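# Swap spare and broken robot arms between case and desk

## Task

Two heavy, unpowered robot arms with limp joints are involved. Move the spare arm out of the open case on one desk and set it lying on the empty desk on the far side of the room, with no part hanging past an edge. Put the broken arm, the one with red tape, into the case so that it sits low enough for the lid to close; leave the lid open. At the end both arms must be at rest. No part of either arm may drop freely by more than a few centimetres. The case must remain upright on its desk. Finally release both arms and move the robot away from them, and the robot must not tip over or be left leaning.

## Robot and tools

ROBOT. A Rainbow Robotics RB-Y1: a wheeled base (two drive wheels, two rear casters; 0.66 m long, 0.58 m wide, front edge 0.10 m ahead of the drive axle), a torso with a folding leg, a head, and two 7-joint arms with parallel grippers. Cameras: head_camera, left_wrist_camera, right_wrist_camera. Each arm is rated for 3 kg. Loose objects may occasionally be nudged by the scene.

FRAMES. Base frame: origin on the floor between the drive wheels, x forward, y left, z up. The state reports chest, left_hand and right_hand in this frame. A hand point lies between its finger pads; the fingers point along its -z and close along its x. Printed hand positions can be inaccurate, worse when reaching far. base_odometry is expressed in the base frame as it was at scene start; it counts wheel rotation only, so slip shows up as travel. Heading is positive leftward, -3.142 to 3.142.

execute_actions(actions, cameras). actions is a list holding one action or nothing (empty list: just report state and images). An action may contain:
- base: exactly one of translate_m (relative straight drive in metres from the current spot along the heading, positive forward, -3 to 3) or rotate_rad (relative turn in place in radians, positive left/counter-clockwise seen from above, -3.2 to 3.2). No sideways motion.
- joints: one flat dictionary, shared by torso, head and both arms, mapping joint names to absolute targets (radians; grippers in metres of opening). Ranges: torso_squat_rad 0 to 1.2 (higher lowers a level chest); torso_shift_rad -0.3 to 0.6 (positive pushes hips forward); torso_pitch_rad -0.2 to 1.4 (positive leans forward); torso_yaw_rad -1.5 to 1.5 (positive left). Per arm, left_/right_ prefix: shoulder_pitch_rad -2.356 to 2.356 (0 hangs, negative raises forward); shoulder_roll_rad left 0 to 3.141, right -3.141 to 0 (outward lift); shoulder_yaw_rad -2.094 to 2.094; elbow_rad -2.617 to 0.01 (negative bends); forearm_roll_rad -3.141 to 3.141; wrist_pitch_rad -1.57 to 1.919 (negative tips hand forward); hand_roll_rad -2.705 to 2.705; gripper_m 0 to 0.1. For both arms, positive yaw and rolls mean leftward/counter-clockwise. head_pan_rad -0.523 to 0.523 (positive left), head_tilt_rad -0.35 to 1.57 (positive down). Done tolerance is ±0.02, grippers ±0.004.
- speeds: caps for this action only: translate_m 0.05 to 0.4 m/s, rotate_rad 0.1 to 1.509 rad/s (defaults are the maxima). A base move needing over 8.667 s is refused.
- min_time_s: 0.1 to 8, the minimum duration in seconds of every arm and head motion in the action.
Motions start together. No action runs past 15 s. A joint or base left out may keep driving to its previous target. Unknown keys or out-of-range values make the call refused with nothing moving. cameras: list of names or "all"; omitted or null gives all, [] gives none.
Torso combined limits: squat+shift<=1.52; squat-shift+pitch<=1.57; shift+0.5pitch-0.4squat<=0.7; shift+0.3pitch-0.5squat<=0.39. Violations leave commanded torso joints short and off_target.

wait(seconds): 0 to 10, commands nothing and returns state and images.
zoom_image(camera, region): region [x0, y0, x1, y1] in pixels of that camera's latest full image, top-left origin, at most 504 by 504.
read_manual(section): only "licences"; legal text, no motion.
finished_scene(scene): integer number of the current scene; ends it permanently after the last command is held, so the goal must already be met and stable.

RESULTS. The pictures line lists image order. base_status and joint_status per motion: done (base: wheels turned as asked, even if slipping); off_target (stopped short, may still push); limit_stop_at_<name>; contact_stop (arm or torso hit something firm, or load too heavy); time_out; stopped_with_arm (torso halted by an arm contact); limit_stop_at_own_body (self-collision guard stopped it before touching; move arm and torso apart); not_followed, after a "joint command not followed" line with a cause: an arm check withheld targets (self or arm-to-arm clearance) and may retry them later; grippers still run. After contact_stop, time_out or stopped_with_arm, the whole group (torso, left arm, or right arm) halts and holds. on_its_own lists uncommanded parts; "held at" is the held target, not the position. Recovery: back off first in a separate action, arms before torso. If both hands hold one object and the torso contact-stops instantly with nothing in the way, resend every arm joint at its reported joint_positions value, then repeat the torso command.

GRIPPING. Command an opening at least 0.005 m below the object's width; off_target is then expected.

HAZARDS. The base keeps pushing when it meets furniture; the bent leg can extend past the front edge and a torso pressing on furniture can shove the robot back unreported. Heavy loads far ahead of the drive wheels tip the robot, with no stop. Never let the arms strike or squeeze each other, grippers included; the guard does not cover hands. Contact torque reaching a joint limit (shoulders 64.4, elbow 33.1, wrist joints 23 N m, load included) halts everything for 10 s; each part then holds until re-commanded. Holding loads heats motors: MOTOR HOT appears from 65 °C, and at 80 °C an OVER-TEMPERATURE FAULT brakes that arm, skips the call and reports limit_stop_at_motor_heat; resend targets. Avoid drops, slips, slams and hard pushes. The robot holds its last command while you compose replies.

Each tool is called after ">>>" by a JSON object that holds its "api" and its "payload", one argument or row to a line.

## Session

>>> {"api": "execute_actions", "payload": {
  "actions": []
}}

Scene clock: 0.00 s.
base_odometry: x=+0.000 y=+0.000 heading=+0.000 (m, m, rad; odometry frame)
base_status: not commanded
joint_positions: torso_squat_rad=+0.350 torso_shift_rad=+0.000 torso_pitch_rad=+0.000 torso_yaw_rad=-0.001 left_shoulder_pitch_rad=+0.032 left_shoulder_roll_rad=+0.038 left_shoulder_yaw_rad=-0.031 left_elbow_rad=-0.117 left_forearm_roll_rad=+0.041 left_wrist_pitch_rad=+0.007 left_hand_roll_rad=-0.004 left_gripper_m=+0.099 right_shoulder_pitch_rad=-0.007 right_shoulder_roll_rad=-0.019 right_shoulder_yaw_rad=+0.056 right_elbow_rad=-0.172 right_forearm_roll_rad=-0.043 right_wrist_pitch_rad=+0.024 right_hand_roll_rad=-0.009 right_gripper_m=+0.100 head_pan_rad=-0.001 head_tilt_rad=+0.401
joint_status: not commanded
chest: x=-0.2280 y=+0.0002 z=+1.2475 quat_wxyz=(+1.000, +0.000, +0.000, +0.000) (m; base frame)
left_hand: x=-0.1953 y=+0.2471 z=+0.5635 quat_wxyz=(+0.999, +0.017, -0.040, +0.007) (m; base frame)
right_hand: x=-0.1448 y=-0.2304 z=+0.5668 quat_wxyz=(+0.997, -0.006, -0.077, +0.003) (m; base frame)
pictures: head_camera, left_wrist_camera, right_wrist_camera
Images, in order (width x height): head_camera 896x504, left_wrist_camera 644x364, right_wrist_camera 644x364.

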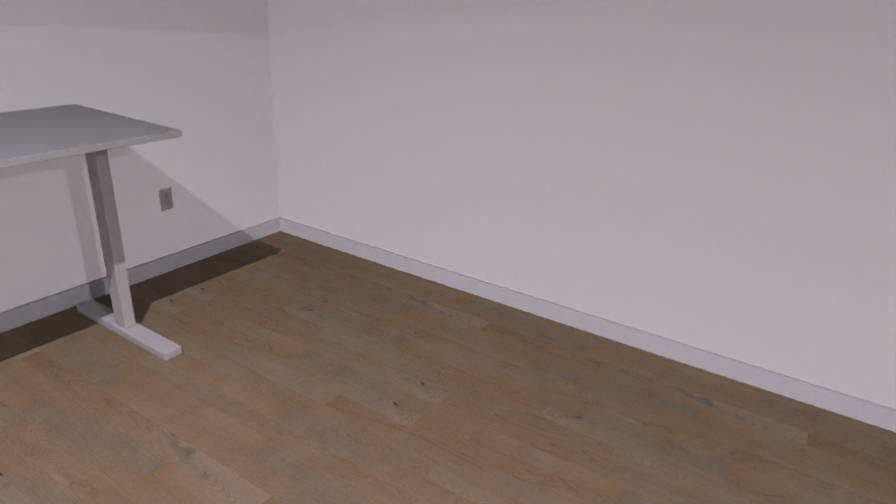

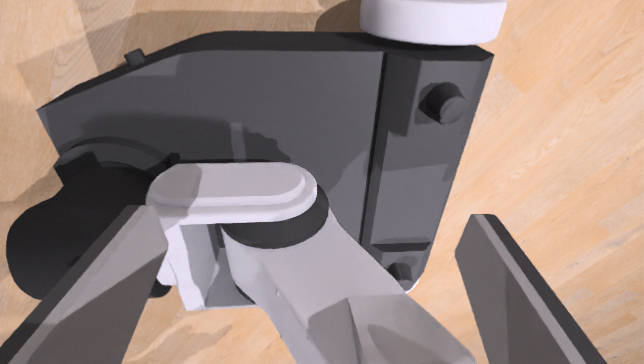

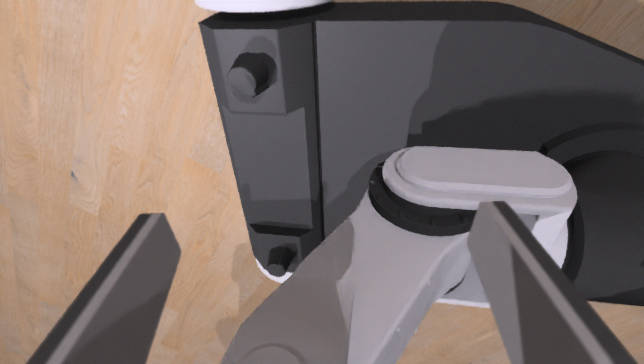

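>>> {"api": "execute_actions", "payload": {
  "actions": [
    {"base":{"rotate_rad":1.0}}
  ],
  "cameras": ["head_camera"]
}}

>>> {"api": "execute_actions", "payload": {
  "actions": [
    {"base":{"rotate_rad":1.3}}
  ],
  "cameras": ["head_camera"]
}}

>>> {"api": "execute_actions", "payload": {
  "actions": [
    {"base":{"rotate_rad":1.3}}
  ],
  "cameras": ["head_camera"]
}}

Scene clock: 9.33 s.
base_odometry: x=+0.000 y=+0.000 heading=+0.999 (m, m, rad; odometry frame)
base_status: done
joint_positions: torso_squat_rad=+0.350 torso_shift_rad=+0.000 torso_pitch_rad=+0.000 torso_yaw_rad=-0.001 left_shoulder_pitch_rad=+0.032 left_shoulder_roll_rad=+0.038 left_shoulder_yaw_rad=-0.031 left_elbow_rad=-0.117 left_forearm_roll_rad=+0.041 left_wrist_pitch_rad=+0.007 left_hand_roll_rad=-0.004 left_gripper_m=+0.099 right_shoulder_pitch_rad=-0.007 right_shoulder_roll_rad=-0.019 right_shoulder_yaw_rad=+0.056 right_elbow_rad=-0.172 right_forearm_roll_rad=-0.043 right_wrist_pitch_rad=+0.024 right_hand_roll_rad=-0.009 right_gripper_m=+0.100 head_pan_rad=-0.001 head_tilt_rad=+0.401
joint_status: not commanded
chest: x=-0.2280 y=+0.0002 z=+1.2475 quat_wxyz=(+1.000, +0.000, +0.000, +0.000) (m; base frame)
left_hand: x=-0.1953 y=+0.2471 z=+0.5635 quat_wxyz=(+0.999, +0.017, -0.040, +0.007) (m; base frame)
right_hand: x=-0.1448 y=-0.2305 z=+0.5668 quat_wxyz=(+0.997, -0.006, -0.077, +0.003) (m; base frame)
pictures: head_camera
Images, in order (width x height): head_camera 896x504.

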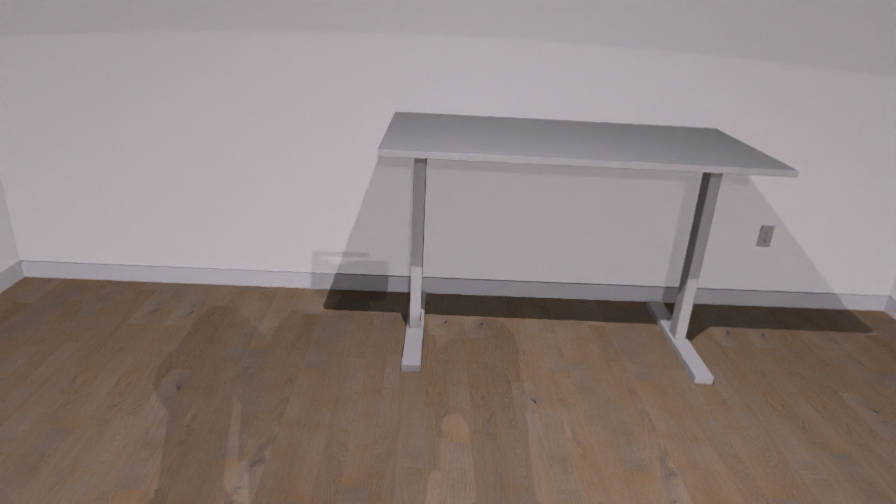

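Scene clock: 13.00 s.
base_odometry: x=+0.000 y=+0.000 heading=+2.299 (m, m, rad; odometry frame)
base_status: done
joint_positions: torso_squat_rad=+0.350 torso_shift_rad=+0.000 torso_pitch_rad=+0.000 torso_yaw_rad=-0.001 left_shoulder_pitch_rad=+0.032 left_shoulder_roll_rad=+0.038 left_shoulder_yaw_rad=-0.031 left_elbow_rad=-0.117 left_forearm_roll_rad=+0.041 left_wrist_pitch_rad=+0.007 left_hand_roll_rad=-0.004 left_gripper_m=+0.099 right_shoulder_pitch_rad=-0.007 right_shoulder_roll_rad=-0.019 right_shoulder_yaw_rad=+0.056 right_elbow_rad=-0.172 right_forearm_roll_rad=-0.043 right_wrist_pitch_rad=+0.024 right_hand_roll_rad=-0.009 right_gripper_m=+0.100 head_pan_rad=-0.001 head_tilt_rad=+0.401
joint_status: not commanded
chest: x=-0.2280 y=+0.0002 z=+1.2475 quat_wxyz=(+1.000, +0.000, +0.000, +0.000) (m; base frame)
left_hand: x=-0.1953 y=+0.2471 z=+0.5635 quat_wxyz=(+0.999, +0.017, -0.040, +0.007) (m; base frame)
right_hand: x=-0.1448 y=-0.2305 z=+0.5668 quat_wxyz=(+0.997, -0.006, -0.077, +0.003) (m; base frame)
pictures: head_camera
Images, in order (width x height): head_camera 896x504.

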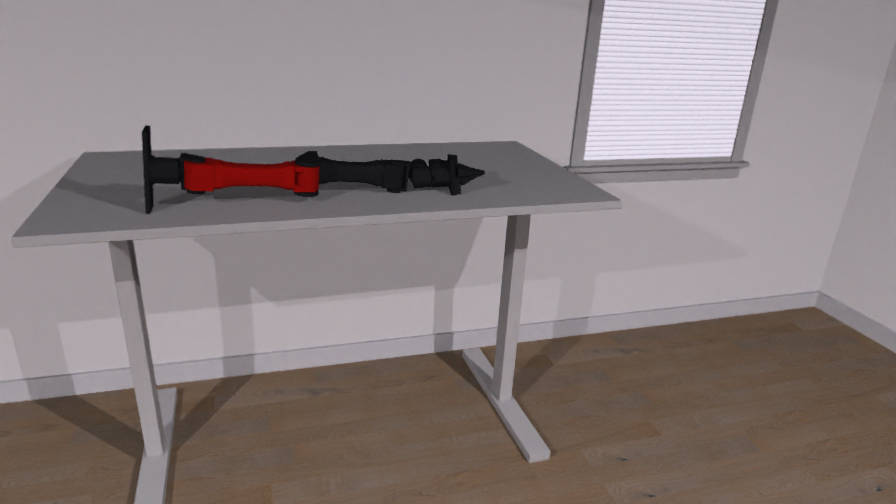

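Scene clock: 16.67 s.
base_odometry: x=+0.000 y=+0.000 heading=-2.685 (m, m, rad; odometry frame)
base_status: done
joint_positions: torso_squat_rad=+0.350 torso_shift_rad=+0.000 torso_pitch_rad=+0.000 torso_yaw_rad=-0.001 left_shoulder_pitch_rad=+0.032 left_shoulder_roll_rad=+0.038 left_shoulder_yaw_rad=-0.031 left_elbow_rad=-0.117 left_forearm_roll_rad=+0.041 left_wrist_pitch_rad=+0.007 left_hand_roll_rad=-0.004 left_gripper_m=+0.099 right_shoulder_pitch_rad=-0.007 right_shoulder_roll_rad=-0.019 right_shoulder_yaw_rad=+0.056 right_elbow_rad=-0.172 right_forearm_roll_rad=-0.043 right_wrist_pitch_rad=+0.024 right_hand_roll_rad=-0.009 right_gripper_m=+0.100 head_pan_rad=-0.001 head_tilt_rad=+0.401
joint_status: not commanded
chest: x=-0.2280 y=+0.0002 z=+1.2475 quat_wxyz=(+1.000, +0.000, +0.000, +0.000) (m; base frame)
left_hand: x=-0.1953 y=+0.2471 z=+0.5635 quat_wxyz=(+0.999, +0.017, -0.040, +0.007) (m; base frame)
right_hand: x=-0.1448 y=-0.2305 z=+0.5668 quat_wxyz=(+0.997, -0.006, -0.077, +0.003) (m; base frame)
pictures: head_camera
Images, in order (width x height): head_camera 896x504.

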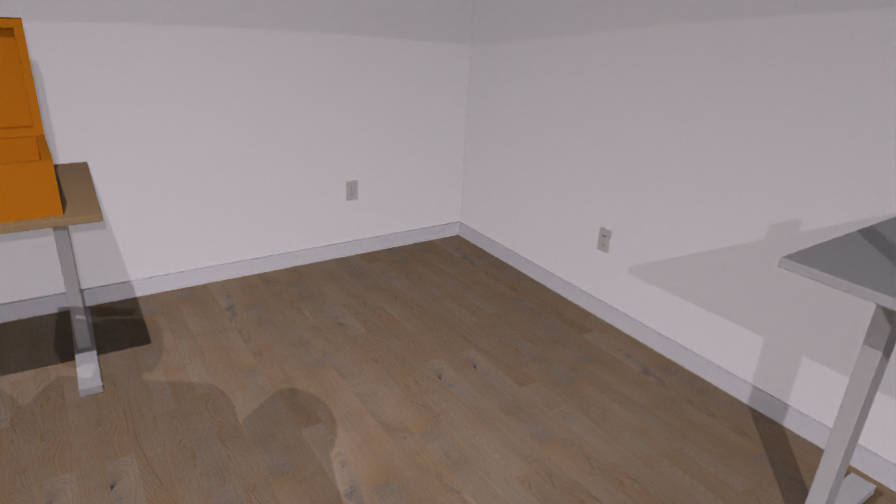

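>>> {"api": "execute_actions", "payload": {
  "actions": [
    {"base":{"rotate_rad":0.75}}
  ],
  "cameras": ["head_camera"]
}}

Scene clock: 25.50 s.
base_odometry: x=+0.000 y=+0.000 heading=-1.935 (m, m, rad; odometry frame)
base_status: done
joint_positions: torso_squat_rad=+0.350 torso_shift_rad=+0.000 torso_pitch_rad=+0.000 torso_yaw_rad=-0.001 left_shoulder_pitch_rad=+0.032 left_shoulder_roll_rad=+0.038 left_shoulder_yaw_rad=-0.031 left_elbow_rad=-0.117 left_forearm_roll_rad=+0.041 left_wrist_pitch_rad=+0.007 left_hand_roll_rad=-0.004 left_gripper_m=+0.099 right_shoulder_pitch_rad=-0.007 right_shoulder_roll_rad=-0.019 right_shoulder_yaw_rad=+0.056 right_elbow_rad=-0.172 right_forearm_roll_rad=-0.043 right_wrist_pitch_rad=+0.024 right_hand_roll_rad=-0.009 right_gripper_m=+0.100 head_pan_rad=-0.001 head_tilt_rad=+0.401
joint_status: not commanded
chest: x=-0.2280 y=+0.0002 z=+1.2475 quat_wxyz=(+1.000, +0.000, +0.000, +0.000) (m; base frame)
left_hand: x=-0.1953 y=+0.2471 z=+0.5635 quat_wxyz=(+0.999, +0.017, -0.040, +0.007) (m; base frame)
right_hand: x=-0.1448 y=-0.2305 z=+0.5668 quat_wxyz=(+0.997, -0.006, -0.077, +0.003) (m; base frame)
pictures: head_camera
Images, in order (width x height): head_camera 896x504.

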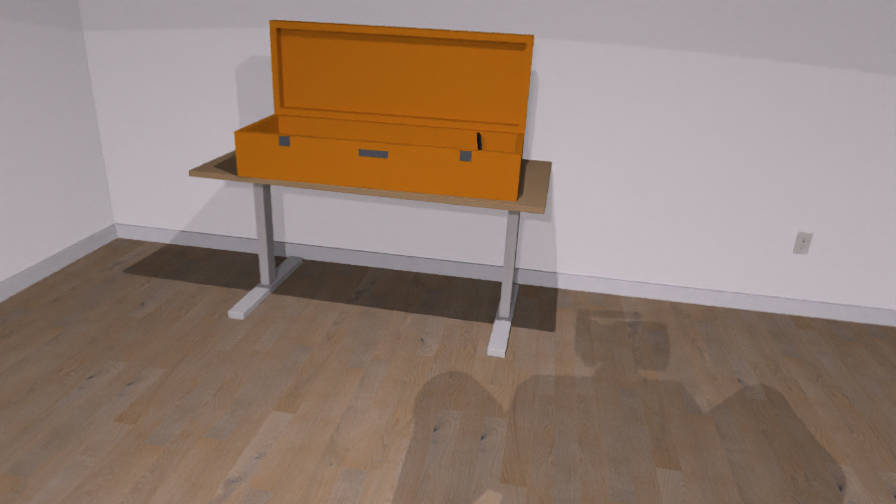

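>>> {"api": "execute_actions", "payload": {
  "actions": [
    {"base":{"rotate_rad":0.31}}
  ],
  "cameras": []
}}

>>> {"api": "execute_actions", "payload": {
  "actions": [
    {"base":{"translate_m":1.7}}
  ],
  "cameras": []
}}

>>> {"api": "execute_actions", "payload": {
  "actions": [
    {"base":{"rotate_rad":-0.49},"joints":{"head_tilt_rad":0.65,"torso_squat_rad":0.1}}
  ],
  "cameras": ["head_camera"]
}}

Scene clock: 53.07 s.
base_odometry: x=+0.000 y=+0.000 heading=-1.626 (m, m, rad; odometry frame)
base_status: done
joint_positions: torso_squat_rad=+0.350 torso_shift_rad=+0.000 torso_pitch_rad=+0.000 torso_yaw_rad=-0.001 left_shoulder_pitch_rad=+0.032 left_shoulder_roll_rad=+0.038 left_shoulder_yaw_rad=-0.031 left_elbow_rad=-0.117 left_forearm_roll_rad=+0.041 left_wrist_pitch_rad=+0.007 left_hand_roll_rad=-0.004 left_gripper_m=+0.099 right_shoulder_pitch_rad=-0.007 right_shoulder_roll_rad=-0.019 right_shoulder_yaw_rad=+0.056 right_elbow_rad=-0.172 right_forearm_roll_rad=-0.043 right_wrist_pitch_rad=+0.024 right_hand_roll_rad=-0.009 right_gripper_m=+0.100 head_pan_rad=-0.001 head_tilt_rad=+0.401
joint_status: not commanded
chest: x=-0.2280 y=+0.0002 z=+1.2475 quat_wxyz=(+1.000, +0.000, +0.000, +0.000) (m; base frame)
left_hand: x=-0.1953 y=+0.2471 z=+0.5635 quat_wxyz=(+0.999, +0.017, -0.040, +0.007) (m; base frame)
right_hand: x=-0.1448 y=-0.2305 z=+0.5668 quat_wxyz=(+0.997, -0.006, -0.077, +0.003) (m; base frame)
pictures: none
No camera images: the call's "cameras" was empty. Leave "cameras" out to get every camera's image.

Scene clock: 58.83 s.
base_odometry: x=-0.092 y=-1.698 heading=-1.625 (m, m, rad; odometry frame)
base_status: done
joint_positions: torso_squat_rad=+0.350 torso_shift_rad=+0.000 torso_pitch_rad=+0.000 torso_yaw_rad=-0.001 left_shoulder_pitch_rad=+0.032 left_shoulder_roll_rad=+0.038 left_shoulder_yaw_rad=-0.031 left_elbow_rad=-0.117 left_forearm_roll_rad=+0.041 left_wrist_pitch_rad=+0.007 left_hand_roll_rad=-0.004 left_gripper_m=+0.099 right_shoulder_pitch_rad=-0.007 right_shoulder_roll_rad=-0.019 right_shoulder_yaw_rad=+0.056 right_elbow_rad=-0.172 right_forearm_roll_rad=-0.043 right_wrist_pitch_rad=+0.024 right_hand_roll_rad=-0.009 right_gripper_m=+0.100 head_pan_rad=-0.001 head_tilt_rad=+0.401
joint_status: not commanded
chest: x=-0.2279 y=+0.0002 z=+1.2475 quat_wxyz=(+1.000, +0.000, +0.000, +0.000) (m; base frame)
left_hand: x=-0.1952 y=+0.2471 z=+0.5635 quat_wxyz=(+0.999, +0.017, -0.040, +0.007) (m; base frame)
right_hand: x=-0.1447 y=-0.2305 z=+0.5668 quat_wxyz=(+0.997, -0.006, -0.077, +0.003) (m; base frame)
pictures: none
No camera images: the call's "cameras" was empty. Leave "cameras" out to get every camera's image.

Scene clock: 61.13 s.
base_odometry: x=-0.092 y=-1.697 heading=-2.114 (m, m, rad; odometry frame)
base_status: done
joint_positions: torso_squat_rad=+0.100 torso_shift_rad=+0.000 torso_pitch_rad=+0.000 torso_yaw_rad=-0.001 left_shoulder_pitch_rad=+0.032 left_shoulder_roll_rad=+0.038 left_shoulder_yaw_rad=-0.031 left_elbow_rad=-0.117 left_forearm_roll_rad=+0.041 left_wrist_pitch_rad=+0.007 left_hand_roll_rad=-0.004 left_gripper_m=+0.099 right_shoulder_pitch_rad=-0.007 right_shoulder_roll_rad=-0.020 right_shoulder_yaw_rad=+0.056 right_elbow_rad=-0.172 right_forearm_roll_rad=-0.043 right_wrist_pitch_rad=+0.024 right_hand_roll_rad=-0.009 right_gripper_m=+0.100 head_pan_rad=-0.001 head_tilt_rad=+0.650
joint_status: all done
chest: x=-0.2279 y=+0.0003 z=+1.2864 quat_wxyz=(+1.000, +0.000, +0.000, +0.000) (m; base frame)
left_hand: x=-0.1952 y=+0.2471 z=+0.6024 quat_wxyz=(+0.999, +0.017, -0.040, +0.007) (m; base frame)
right_hand: x=-0.1447 y=-0.2305 z=+0.6057 quat_wxyz=(+0.997, -0.006, -0.077, +0.003) (m; base frame)
pictures: head_camera
Images, in order (width x height): head_camera 896x504.

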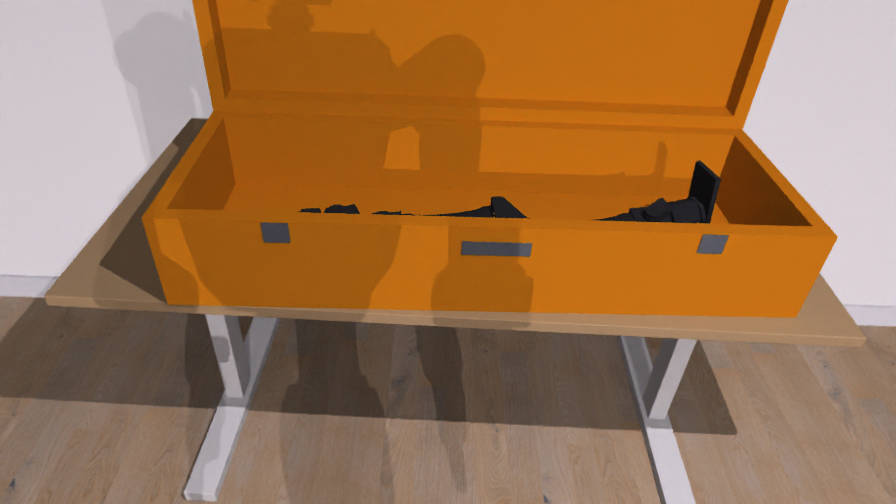

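>>> {"api": "execute_actions", "payload": {
  "actions": [
    {"base":{"translate_m":0.5},"joints":{"head_tilt_rad":0.75,"torso_squat_rad":0.0,"torso_pitch_rad":0.3}}
  ],
  "cameras": ["head_camera"]
}}

Scene clock: 83.00 s.
base_odometry: x=-0.351 y=-2.125 heading=-2.115 (m, m, rad; odometry frame)
base_status: done
joint_positions: torso_squat_rad=+0.000 torso_shift_rad=+0.000 torso_pitch_rad=+0.300 torso_yaw_rad=-0.001 left_shoulder_pitch_rad=+0.032 left_shoulder_roll_rad=+0.038 left_shoulder_yaw_rad=-0.031 left_elbow_rad=-0.117 left_forearm_roll_rad=+0.041 left_wrist_pitch_rad=+0.007 left_hand_roll_rad=-0.004 left_gripper_m=+0.099 right_shoulder_pitch_rad=-0.007 right_shoulder_roll_rad=-0.020 right_shoulder_yaw_rad=+0.056 right_elbow_rad=-0.172 right_forearm_roll_rad=-0.043 right_wrist_pitch_rad=+0.024 right_hand_roll_rad=-0.009 right_gripper_m=+0.100 head_pan_rad=-0.001 head_tilt_rad=+0.750
joint_status: all done
chest: x=-0.1363 y=+0.0003 z=+1.2761 quat_wxyz=(+0.989, -0.001, +0.149, +0.000) (m; base frame)
left_hand: x=-0.3074 y=+0.2471 z=+0.6130 quat_wxyz=(+0.994, +0.017, +0.110, +0.004) (m; base frame)
right_hand: x=-0.2583 y=-0.2305 z=+0.6013 quat_wxyz=(+0.997, -0.005, +0.073, +0.004) (m; base frame)
pictures: head_camera
Images, in order (width x height): head_camera 896x504.

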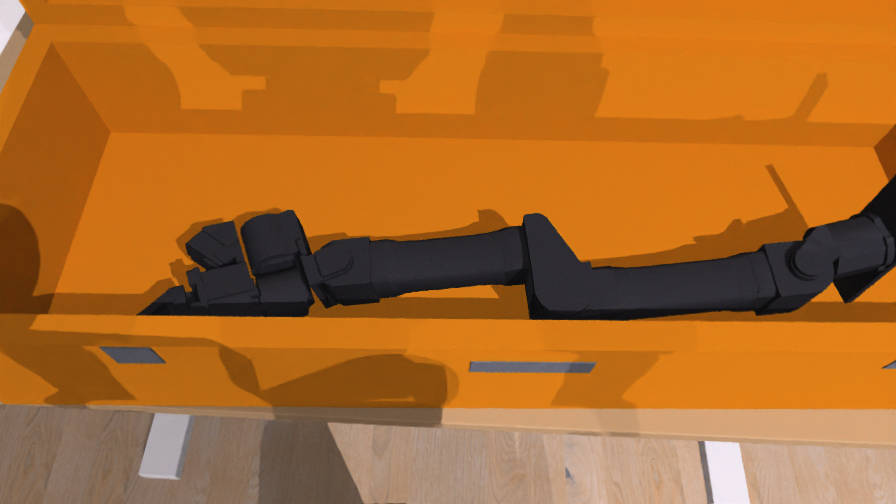

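>>> {"api": "execute_actions", "payload": {
  "actions": [
    {"base":{"translate_m":-0.5},"joints":{"torso_pitch_rad":0,"head_tilt_rad":0.9}}
  ],
  "cameras": []
}}

>>> {"api": "execute_actions", "payload": {
  "actions": [
    {"base":{"rotate_rad":-0.29},"joints":{"left_shoulder_pitch_rad":-1.23,"left_shoulder_roll_rad":0.2,"left_shoulder_yaw_rad":0.328,"left_elbow_rad":-0.6,"left_forearm_roll_rad":0,"left_wrist_pitch_rad":1.81,"left_hand_roll_rad":0,"right_shoulder_pitch_rad":-1.23,"right_shoulder_roll_rad":-0.2,"right_shoulder_yaw_rad":-0.328,"right_elbow_rad":-0.6,"right_forearm_roll_rad":0,"right_wrist_pitch_rad":1.81,"right_hand_roll_rad":0}}
  ],
  "cameras": ["head_camera"]
}}

>>> {"api": "execute_actions", "payload": {
  "actions": [
    {"base":{"translate_m":0.5}}
  ],
  "cameras": []
}}

>>> {"api": "execute_actions", "payload": {
  "actions": [
    {"base":{"rotate_rad":0.29}}
  ]
}}

Scene clock: 170.43 s.
base_odometry: x=-0.092 y=-1.698 heading=-2.117 (m, m, rad; odometry frame)
base_status: done
joint_positions: torso_squat_rad=+0.000 torso_shift_rad=+0.000 torso_pitch_rad=+0.000 torso_yaw_rad=-0.001 left_shoulder_pitch_rad=+0.032 left_shoulder_roll_rad=+0.038 left_shoulder_yaw_rad=-0.031 left_elbow_rad=-0.117 left_forearm_roll_rad=+0.041 left_wrist_pitch_rad=+0.007 left_hand_roll_rad=-0.004 left_gripper_m=+0.099 right_shoulder_pitch_rad=-0.007 right_shoulder_roll_rad=-0.019 right_shoulder_yaw_rad=+0.056 right_elbow_rad=-0.172 right_forearm_roll_rad=-0.043 right_wrist_pitch_rad=+0.024 right_hand_roll_rad=-0.009 right_gripper_m=+0.100 head_pan_rad=-0.001 head_tilt_rad=+0.900
joint_status: all done
chest: x=-0.2279 y=+0.0003 z=+1.2899 quat_wxyz=(+1.000, +0.000, +0.000, +0.000) (m; base frame)
left_hand: x=-0.1955 y=+0.2471 z=+0.6059 quat_wxyz=(+0.999, +0.017, -0.040, +0.007) (m; base frame)
right_hand: x=-0.1450 y=-0.2305 z=+0.6092 quat_wxyz=(+0.997, -0.006, -0.077, +0.003) (m; base frame)
pictures: none
No camera images: the call's "cameras" was empty. Leave "cameras" out to get every camera's image.

Scene clock: 172.33 s.
base_odometry: x=-0.091 y=-1.697 heading=-2.406 (m, m, rad; odometry frame)
base_status: done
joint_positions: torso_squat_rad=+0.000 torso_shift_rad=+0.000 torso_pitch_rad=+0.000 torso_yaw_rad=-0.001 left_shoulder_pitch_rad=-1.230 left_shoulder_roll_rad=+0.200 left_shoulder_yaw_rad=+0.328 left_elbow_rad=-0.600 left_forearm_roll_rad=+0.000 left_wrist_pitch_rad=+1.810 left_hand_roll_rad=+0.000 left_gripper_m=+0.099 right_shoulder_pitch_rad=-1.230 right_shoulder_roll_rad=-0.200 right_shoulder_yaw_rad=-0.327 right_elbow_rad=-0.600 right_forearm_roll_rad=+0.000 right_wrist_pitch_rad=+1.810 right_hand_roll_rad=+0.000 right_gripper_m=+0.100 head_pan_rad=-0.001 head_tilt_rad=+0.900
joint_status: all done
chest: x=-0.2279 y=+0.0003 z=+1.2899 quat_wxyz=(+1.000, +0.000, +0.000, +0.000) (m; base frame)
left_hand: x=+0.2950 y=+0.2041 z=+1.0968 quat_wxyz=(+1.000, -0.005, +0.004, -0.013) (m; base frame)
right_hand: x=+0.2947 y=-0.2049 z=+1.0973 quat_wxyz=(+1.000, +0.004, +0.004, +0.012) (m; base frame)
pictures: head_camera
Images, in order (width x height): head_camera 896x504.

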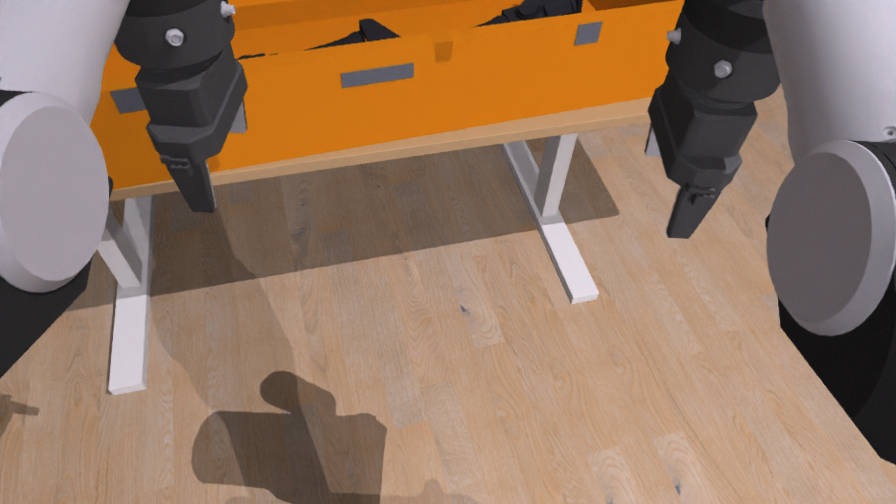

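Scene clock: 174.93 s.
base_odometry: x=-0.463 y=-2.032 heading=-2.407 (m, m, rad; odometry frame)
base_status: done
joint_positions: torso_squat_rad=+0.000 torso_shift_rad=+0.000 torso_pitch_rad=+0.000 torso_yaw_rad=-0.001 left_shoulder_pitch_rad=-1.230 left_shoulder_roll_rad=+0.200 left_shoulder_yaw_rad=+0.328 left_elbow_rad=-0.600 left_forearm_roll_rad=+0.000 left_wrist_pitch_rad=+1.810 left_hand_roll_rad=+0.000 left_gripper_m=+0.099 right_shoulder_pitch_rad=-1.230 right_shoulder_roll_rad=-0.200 right_shoulder_yaw_rad=-0.327 right_elbow_rad=-0.600 right_forearm_roll_rad=+0.000 right_wrist_pitch_rad=+1.810 right_hand_roll_rad=+0.000 right_gripper_m=+0.100 head_pan_rad=-0.001 head_tilt_rad=+0.900
joint_status: not commanded
chest: x=-0.2277 y=+0.0003 z=+1.2899 quat_wxyz=(+1.000, +0.000, +0.000, +0.000) (m; base frame)
left_hand: x=+0.2950 y=+0.2041 z=+1.0965 quat_wxyz=(+1.000, -0.005, +0.005, -0.013) (m; base frame)
right_hand: x=+0.2947 y=-0.2049 z=+1.0971 quat_wxyz=(+1.000, +0.004, +0.004, +0.012) (m; base frame)
pictures: none
No camera images: the call's "cameras" was empty. Leave "cameras" out to get every camera's image.

Scene clock: 176.73 s.
base_odometry: x=-0.463 y=-2.032 heading=-2.118 (m, m, rad; odometry frame)
base_status: done
joint_positions: torso_squat_rad=+0.000 torso_shift_rad=+0.000 torso_pitch_rad=+0.000 torso_yaw_rad=-0.001 left_shoulder_pitch_rad=-1.230 left_shoulder_roll_rad=+0.200 left_shoulder_yaw_rad=+0.328 left_elbow_rad=-0.600 left_forearm_roll_rad=+0.000 left_wrist_pitch_rad=+1.810 left_hand_roll_rad=+0.000 left_gripper_m=+0.099 right_shoulder_pitch_rad=-1.230 right_shoulder_roll_rad=-0.200 right_shoulder_yaw_rad=-0.327 right_elbow_rad=-0.600 right_forearm_roll_rad=+0.000 right_wrist_pitch_rad=+1.810 right_hand_roll_rad=+0.000 right_gripper_m=+0.100 head_pan_rad=-0.001 head_tilt_rad=+0.900
joint_status: not commanded
chest: x=-0.2278 y=+0.0002 z=+1.2899 quat_wxyz=(+1.000, +0.000, +0.000, +0.000) (m; base frame)
left_hand: x=+0.2949 y=+0.2041 z=+1.0965 quat_wxyz=(+1.000, -0.005, +0.005, -0.013) (m; base frame)
right_hand: x=+0.2947 y=-0.2049 z=+1.0971 quat_wxyz=(+1.000, +0.004, +0.004, +0.012) (m; base frame)
pictures: head_camera, left_wrist_camera, right_wrist_camera
Images, in order (width x height): head_camera 896x504, left_wrist_camera 644x364, right_wrist_camera 644x364.

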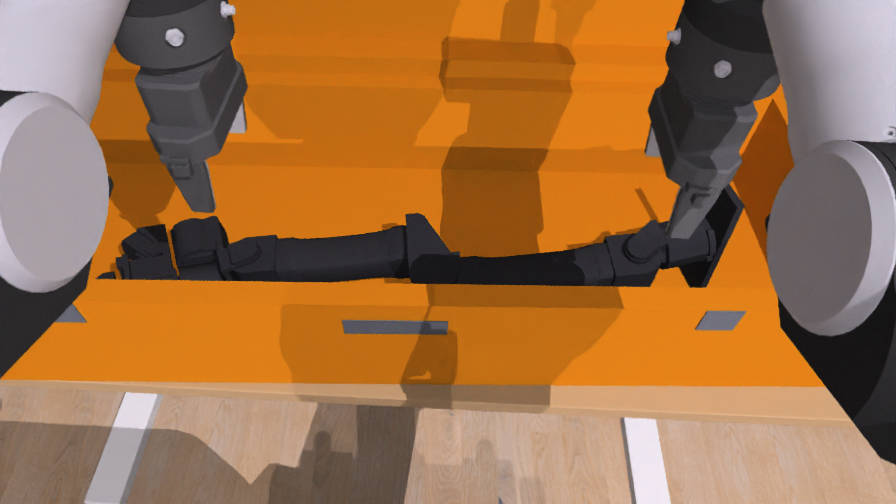

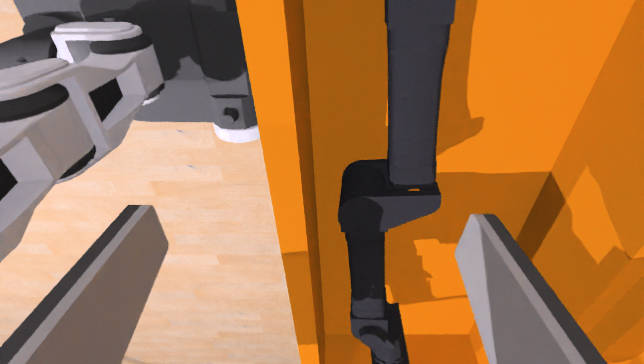

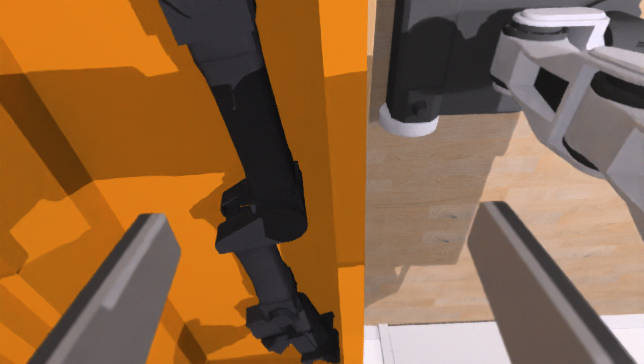

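>>> {"api": "execute_actions", "payload": {
  "actions": [
    {"base":{"translate_m":0.08}}
  ],
  "cameras": []
}}

>>> {"api": "execute_actions", "payload": {
  "actions": [
    {"joints":{"torso_squat_rad":0.7,"head_tilt_rad":0.8}}
  ]
}}

Scene clock: 188.80 s.
base_odometry: x=-0.504 y=-2.101 heading=-2.117 (m, m, rad; odometry frame)
base_status: done
joint_positions: torso_squat_rad=+0.000 torso_shift_rad=+0.000 torso_pitch_rad=+0.000 torso_yaw_rad=-0.001 left_shoulder_pitch_rad=-1.230 left_shoulder_roll_rad=+0.200 left_shoulder_yaw_rad=+0.328 left_elbow_rad=-0.600 left_forearm_roll_rad=+0.000 left_wrist_pitch_rad=+1.810 left_hand_roll_rad=+0.000 left_gripper_m=+0.099 right_shoulder_pitch_rad=-1.230 right_shoulder_roll_rad=-0.200 right_shoulder_yaw_rad=-0.327 right_elbow_rad=-0.600 right_forearm_roll_rad=+0.000 right_wrist_pitch_rad=+1.810 right_hand_roll_rad=+0.000 right_gripper_m=+0.100 head_pan_rad=-0.001 head_tilt_rad=+0.900
joint_status: not commanded
chest: x=-0.2277 y=+0.0002 z=+1.2899 quat_wxyz=(+1.000, +0.000, +0.000, +0.000) (m; base frame)
left_hand: x=+0.2950 y=+0.2041 z=+1.0964 quat_wxyz=(+1.000, -0.005, +0.005, -0.013) (m; base frame)
right_hand: x=+0.2948 y=-0.2049 z=+1.0971 quat_wxyz=(+1.000, +0.004, +0.004, +0.012) (m; base frame)
pictures: none
No camera images: the call's "cameras" was empty. Leave "cameras" out to get every camera's image.

Scene clock: 191.93 s.
base_odometry: x=-0.504 y=-2.101 heading=-2.117 (m, m, rad; odometry frame)
base_status: not commanded
joint_positions: torso_squat_rad=+0.700 torso_shift_rad=+0.000 torso_pitch_rad=+0.000 torso_yaw_rad=-0.001 left_shoulder_pitch_rad=-1.230 left_shoulder_roll_rad=+0.200 left_shoulder_yaw_rad=+0.328 left_elbow_rad=-0.600 left_forearm_roll_rad=+0.000 left_wrist_pitch_rad=+1.810 left_hand_roll_rad=+0.000 left_gripper_m=+0.099 right_shoulder_pitch_rad=-1.230 right_shoulder_roll_rad=-0.200 right_shoulder_yaw_rad=-0.327 right_elbow_rad=-0.600 right_forearm_roll_rad=+0.000 right_wrist_pitch_rad=+1.810 right_hand_roll_rad=+0.000 right_gripper_m=+0.100 head_pan_rad=-0.001 head_tilt_rad=+0.800
joint_status: all done
chest: x=-0.2279 y=+0.0002 z=+1.1253 quat_wxyz=(+1.000, +0.000, +0.000, +0.000) (m; base frame)
left_hand: x=+0.2948 y=+0.2041 z=+0.9320 quat_wxyz=(+1.000, -0.005, +0.005, -0.013) (m; base frame)
right_hand: x=+0.2946 y=-0.2049 z=+0.9326 quat_wxyz=(+1.000, +0.004, +0.004, +0.012) (m; base frame)
pictures: head_camera, left_wrist_camera, right_wrist_camera
Images, in order (width x height): head_camera 896x504, left_wrist_camera 644x364, right_wrist_camera 644x364.

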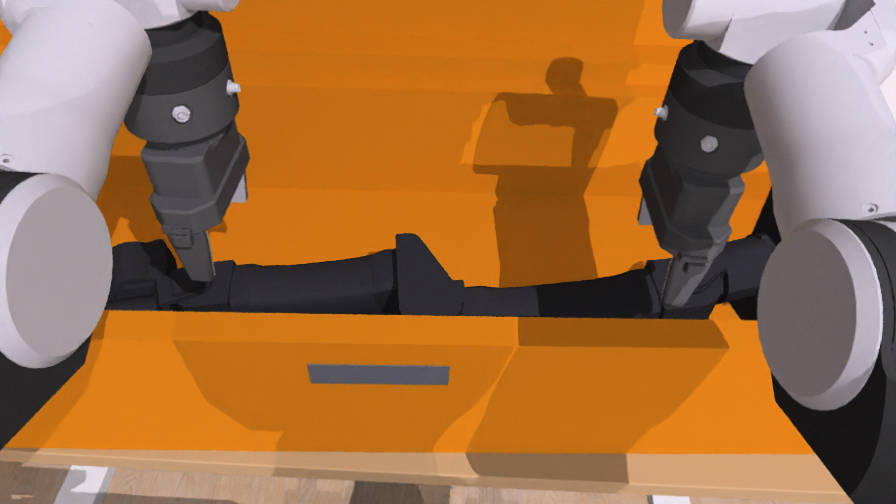

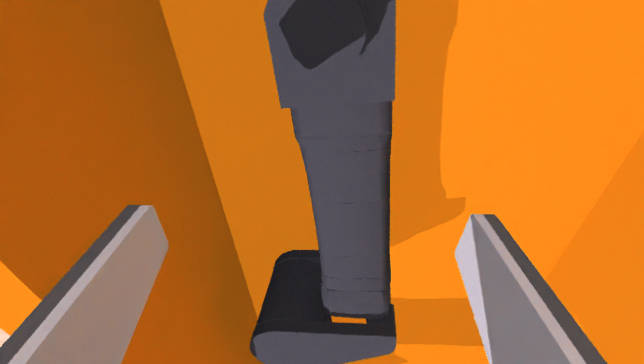

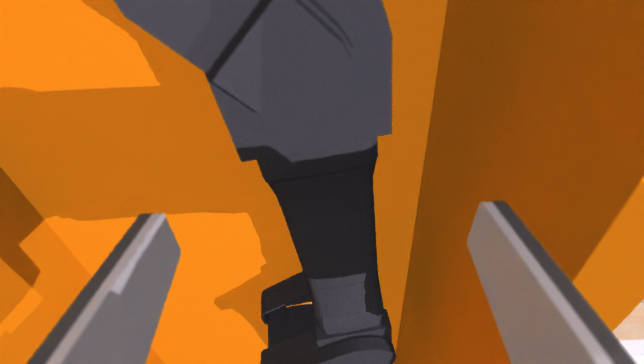

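>>> {"api": "execute_actions", "payload": {
  "actions": [
    {"base":{"translate_m":0.006},"joints":{"left_shoulder_roll_rad":0.14,"right_shoulder_roll_rad":-0.14,"left_hand_roll_rad":0.15,"right_hand_roll_rad":0.1}}
  ],
  "cameras": []
}}

>>> {"api": "execute_actions", "payload": {
  "actions": [
    {"joints":{"torso_squat_rad":0.84}}
  ]
}}

Scene clock: 208.27 s.
base_odometry: x=-0.507 y=-2.106 heading=-2.116 (m, m, rad; odometry frame)
base_status: done
joint_positions: torso_squat_rad=+0.700 torso_shift_rad=+0.000 torso_pitch_rad=+0.000 torso_yaw_rad=-0.001 left_shoulder_pitch_rad=-1.230 left_shoulder_roll_rad=+0.140 left_shoulder_yaw_rad=+0.328 left_elbow_rad=-0.600 left_forearm_roll_rad=+0.000 left_wrist_pitch_rad=+1.810 left_hand_roll_rad=+0.150 left_gripper_m=+0.099 right_shoulder_pitch_rad=-1.230 right_shoulder_roll_rad=-0.140 right_shoulder_yaw_rad=-0.328 right_elbow_rad=-0.600 right_forearm_roll_rad=+0.000 right_wrist_pitch_rad=+1.810 right_hand_roll_rad=+0.100 right_gripper_m=+0.100 head_pan_rad=-0.001 head_tilt_rad=+0.800
joint_status: all done
chest: x=-0.2279 y=+0.0002 z=+1.1253 quat_wxyz=(+1.000, +0.000, +0.000, +0.000) (m; base frame)
left_hand: x=+0.2877 y=+0.1709 z=+0.9225 quat_wxyz=(+0.999, -0.014, +0.015, +0.035) (m; base frame)
right_hand: x=+0.2876 y=-0.1717 z=+0.9231 quat_wxyz=(+0.996, +0.015, +0.013, +0.088) (m; base frame)
pictures: none
No camera images: the call's "cameras" was empty. Leave "cameras" out to get every camera's image.

Scene clock: 209.53 s.
base_odometry: x=-0.507 y=-2.106 heading=-2.116 (m, m, rad; odometry frame)
base_status: not commanded
joint_positions: torso_squat_rad=+0.840 torso_shift_rad=+0.000 torso_pitch_rad=+0.000 torso_yaw_rad=-0.001 left_shoulder_pitch_rad=-1.230 left_shoulder_roll_rad=+0.140 left_shoulder_yaw_rad=+0.328 left_elbow_rad=-0.600 left_forearm_roll_rad=+0.000 left_wrist_pitch_rad=+1.810 left_hand_roll_rad=+0.150 left_gripper_m=+0.099 right_shoulder_pitch_rad=-1.230 right_shoulder_roll_rad=-0.140 right_shoulder_yaw_rad=-0.328 right_elbow_rad=-0.600 right_forearm_roll_rad=+0.000 right_wrist_pitch_rad=+1.810 right_hand_roll_rad=+0.100 right_gripper_m=+0.100 head_pan_rad=-0.001 head_tilt_rad=+0.800
joint_status: all done
chest: x=-0.2279 y=+0.0002 z=+1.0572 quat_wxyz=(+1.000, +0.000, +0.000, +0.000) (m; base frame)
left_hand: x=+0.2877 y=+0.1709 z=+0.8544 quat_wxyz=(+0.999, -0.014, +0.015, +0.035) (m; base frame)
right_hand: x=+0.2875 y=-0.1717 z=+0.8550 quat_wxyz=(+0.996, +0.015, +0.013, +0.088) (m; base frame)
pictures: head_camera, left_wrist_camera, right_wrist_camera
Images, in order (width x height): head_camera 896x504, left_wrist_camera 644x364, right_wrist_camera 644x364.

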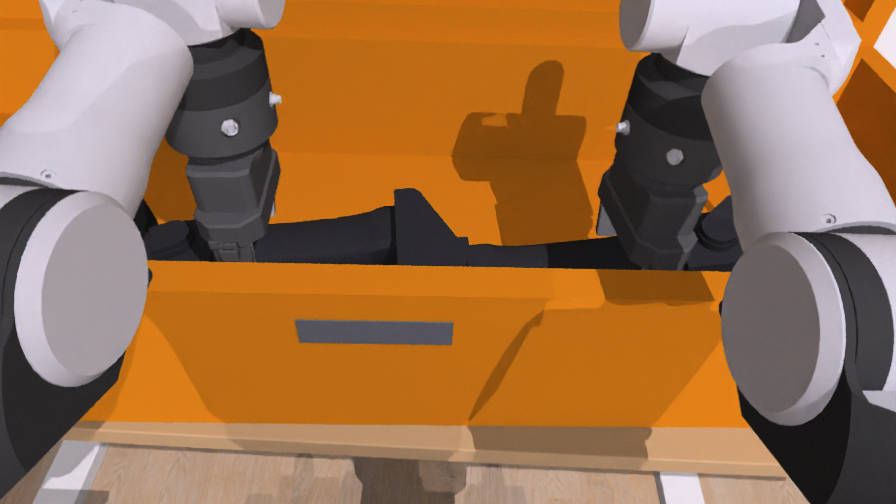

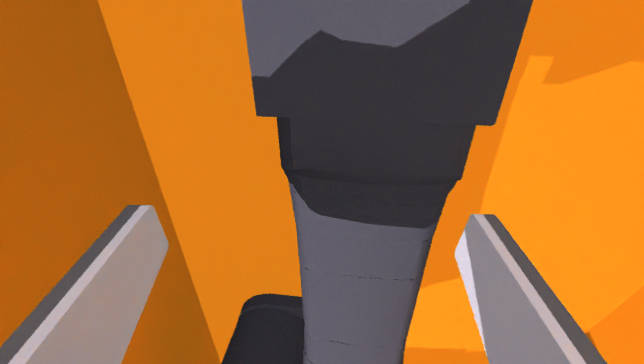

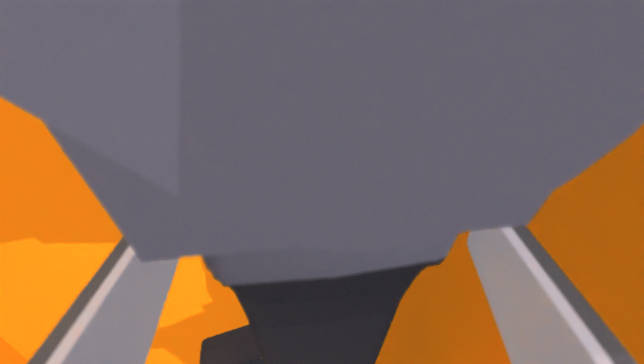

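>>> {"api": "execute_actions", "payload": {
  "actions": [
    {"joints":{"left_wrist_pitch_rad":1.73,"left_hand_roll_rad":0.1,"right_shoulder_roll_rad":-0.105,"right_wrist_pitch_rad":1.79,"right_hand_roll_rad":0.07},"min_time_s":1}
  ],
  "cameras": []
}}

>>> {"api": "execute_actions", "payload": {
  "actions": [
    {"joints":{"left_wrist_pitch_rad":1.68,"left_shoulder_pitch_rad":-1.18,"torso_squat_rad":0.865},"min_time_s":1}
  ]
}}

Scene clock: 225.53 s.
base_odometry: x=-0.507 y=-2.106 heading=-2.116 (m, m, rad; odometry frame)
base_status: not commanded
joint_positions: torso_squat_rad=+0.840 torso_shift_rad=+0.000 torso_pitch_rad=+0.000 torso_yaw_rad=-0.001 left_shoulder_pitch_rad=-1.230 left_shoulder_roll_rad=+0.140 left_shoulder_yaw_rad=+0.328 left_elbow_rad=-0.600 left_forearm_roll_rad=+0.000 left_wrist_pitch_rad=+1.730 left_hand_roll_rad=+0.100 left_gripper_m=+0.099 right_shoulder_pitch_rad=-1.230 right_shoulder_roll_rad=-0.105 right_shoulder_yaw_rad=-0.328 right_elbow_rad=-0.600 right_forearm_roll_rad=+0.000 right_wrist_pitch_rad=+1.790 right_hand_roll_rad=+0.070 right_gripper_m=+0.100 head_pan_rad=-0.001 head_tilt_rad=+0.800
joint_status: all done
chest: x=-0.2279 y=+0.0002 z=+1.0572 quat_wxyz=(+1.000, +0.000, +0.000, +0.000) (m; base frame)
left_hand: x=+0.3060 y=+0.1695 z=+0.8547 quat_wxyz=(+0.999, -0.018, -0.025, +0.011) (m; base frame)
right_hand: x=+0.2871 y=-0.1521 z=+0.8498 quat_wxyz=(+0.996, +0.021, +0.009, +0.089) (m; base frame)
pictures: none
No camera images: the call's "cameras" was empty. Leave "cameras" out to get every camera's image.

Scene clock: 226.83 s.
base_odometry: x=-0.507 y=-2.106 heading=-2.116 (m, m, rad; odometry frame)
base_status: not commanded
joint_positions: torso_squat_rad=+0.865 torso_shift_rad=+0.000 torso_pitch_rad=+0.000 torso_yaw_rad=-0.001 left_shoulder_pitch_rad=-1.180 left_shoulder_roll_rad=+0.140 left_shoulder_yaw_rad=+0.328 left_elbow_rad=-0.600 left_forearm_roll_rad=+0.000 left_wrist_pitch_rad=+1.680 left_hand_roll_rad=+0.100 left_gripper_m=+0.099 right_shoulder_pitch_rad=-1.230 right_shoulder_roll_rad=-0.105 right_shoulder_yaw_rad=-0.328 right_elbow_rad=-0.600 right_forearm_roll_rad=+0.000 right_wrist_pitch_rad=+1.790 right_hand_roll_rad=+0.070 right_gripper_m=+0.100 head_pan_rad=-0.001 head_tilt_rad=+0.800
joint_status: all done
chest: x=-0.2280 y=+0.0002 z=+1.0440 quat_wxyz=(+1.000, +0.000, +0.000, +0.000) (m; base frame)
left_hand: x=+0.3045 y=+0.1778 z=+0.8172 quat_wxyz=(+0.999, -0.019, -0.026, +0.020) (m; base frame)
right_hand: x=+0.2871 y=-0.1521 z=+0.8366 quat_wxyz=(+0.996, +0.021, +0.009, +0.089) (m; base frame)
pictures: head_camera, left_wrist_camera, right_wrist_camera
Images, in order (width x height): head_camera 896x504, left_wrist_camera 644x364, right_wrist_camera 644x364.

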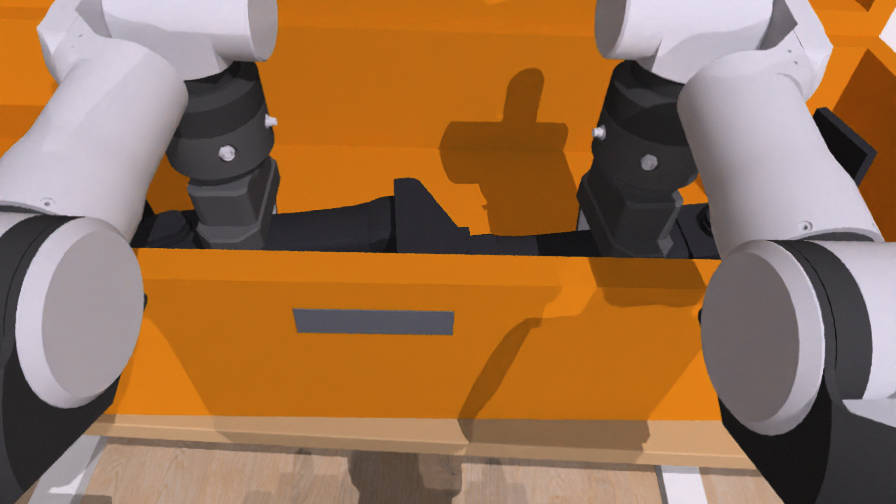

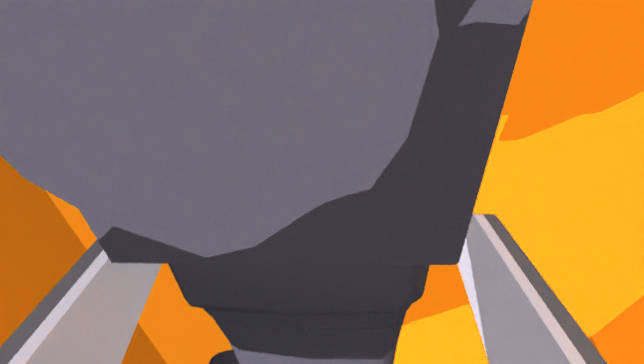

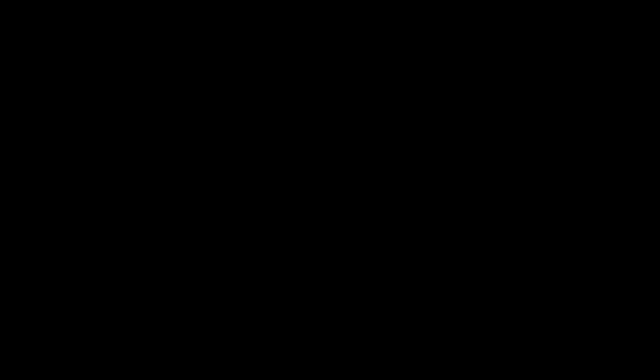

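>>> {"api": "execute_actions", "payload": {
  "actions": [
    {"joints":{"left_shoulder_roll_rad":0.11,"torso_squat_rad":0.885},"min_time_s":1}
  ],
  "cameras": []
}}

>>> {"api": "execute_actions", "payload": {
  "actions": [
    {"joints":{"left_gripper_m":0.02,"right_gripper_m":0.02}}
  ]
}}

Scene clock: 233.50 s.
base_odometry: x=-0.507 y=-2.106 heading=-2.116 (m, m, rad; odometry frame)
base_status: not commanded
joint_positions: torso_squat_rad=+0.885 torso_shift_rad=+0.000 torso_pitch_rad=+0.000 torso_yaw_rad=-0.001 left_shoulder_pitch_rad=-1.180 left_shoulder_roll_rad=+0.110 left_shoulder_yaw_rad=+0.328 left_elbow_rad=-0.600 left_forearm_roll_rad=+0.000 left_wrist_pitch_rad=+1.680 left_hand_roll_rad=+0.100 left_gripper_m=+0.099 right_shoulder_pitch_rad=-1.231 right_shoulder_roll_rad=-0.105 right_shoulder_yaw_rad=-0.328 right_elbow_rad=-0.600 right_forearm_roll_rad=+0.000 right_wrist_pitch_rad=+1.790 right_hand_roll_rad=+0.070 right_gripper_m=+0.100 head_pan_rad=-0.001 head_tilt_rad=+0.800
joint_status: all done
chest: x=-0.2280 y=+0.0003 z=+1.0332 quat_wxyz=(+1.000, +0.000, +0.000, +0.000) (m; base frame)
left_hand: x=+0.3002 y=+0.1606 z=+0.8020 quat_wxyz=(+0.999, -0.025, -0.021, +0.008) (m; base frame)
right_hand: x=+0.2873 y=-0.1520 z=+0.8263 quat_wxyz=(+0.996, +0.021, +0.008, +0.089) (m; base frame)
pictures: none
No camera images: the call's "cameras" was empty. Leave "cameras" out to get every camera's image.

Scene clock: 234.77 s.
base_odometry: x=-0.507 y=-2.106 heading=-2.116 (m, m, rad; odometry frame)
base_status: not commanded
joint_positions: torso_squat_rad=+0.885 torso_shift_rad=+0.000 torso_pitch_rad=+0.000 torso_yaw_rad=-0.001 left_shoulder_pitch_rad=-1.180 left_shoulder_roll_rad=+0.111 left_shoulder_yaw_rad=+0.328 left_elbow_rad=-0.600 left_forearm_roll_rad=+0.000 left_wrist_pitch_rad=+1.679 left_hand_roll_rad=+0.100 left_gripper_m=+0.057 right_shoulder_pitch_rad=-1.231 right_shoulder_roll_rad=-0.106 right_shoulder_yaw_rad=-0.328 right_elbow_rad=-0.600 right_forearm_roll_rad=+0.000 right_wrist_pitch_rad=+1.791 right_hand_roll_rad=+0.070 right_gripper_m=+0.055 head_pan_rad=-0.001 head_tilt_rad=+0.800
joint_status: left_gripper_m off_target (ended at +0.057, target +0.020); right_gripper_m off_target (ended at +0.055, target +0.020)
chest: x=-0.2280 y=+0.0003 z=+1.0332 quat_wxyz=(+1.000, +0.000, +0.000, -0.001) (m; base frame)
left_hand: x=+0.3007 y=+0.1610 z=+0.8023 quat_wxyz=(+0.999, -0.025, -0.022, +0.008) (m; base frame)
right_hand: x=+0.2872 y=-0.1526 z=+0.8264 quat_wxyz=(+0.996, +0.020, +0.009, +0.088) (m; base frame)
pictures: head_camera, left_wrist_camera, right_wrist_camera
Images, in order (width x height): head_camera 896x504, left_wrist_camera 644x364, right_wrist_camera 644x364.

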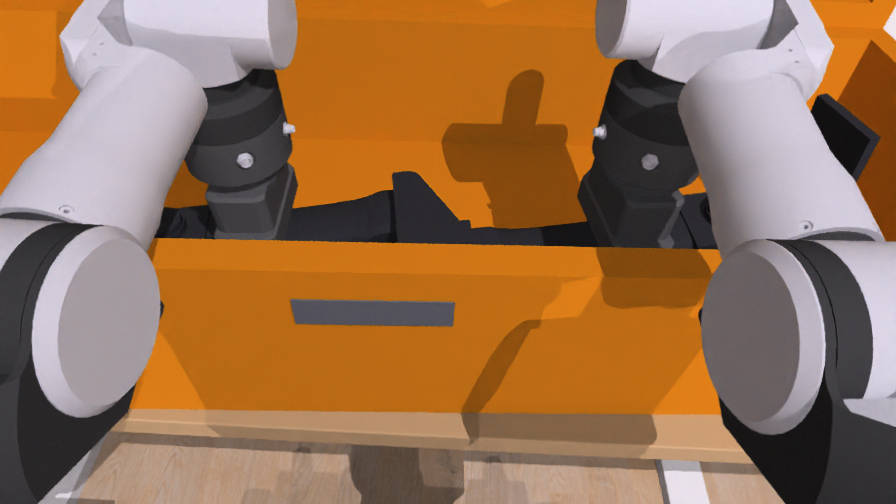

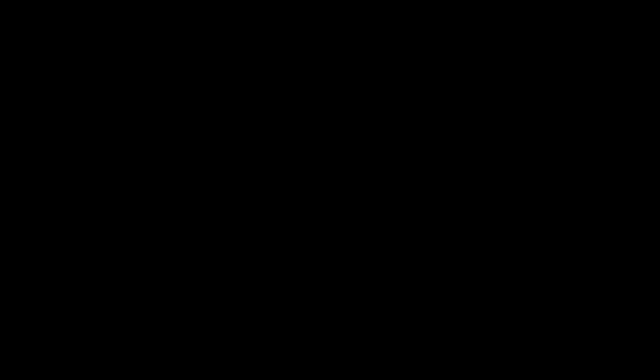

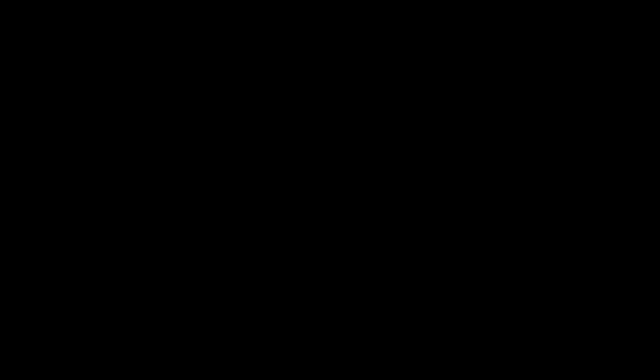

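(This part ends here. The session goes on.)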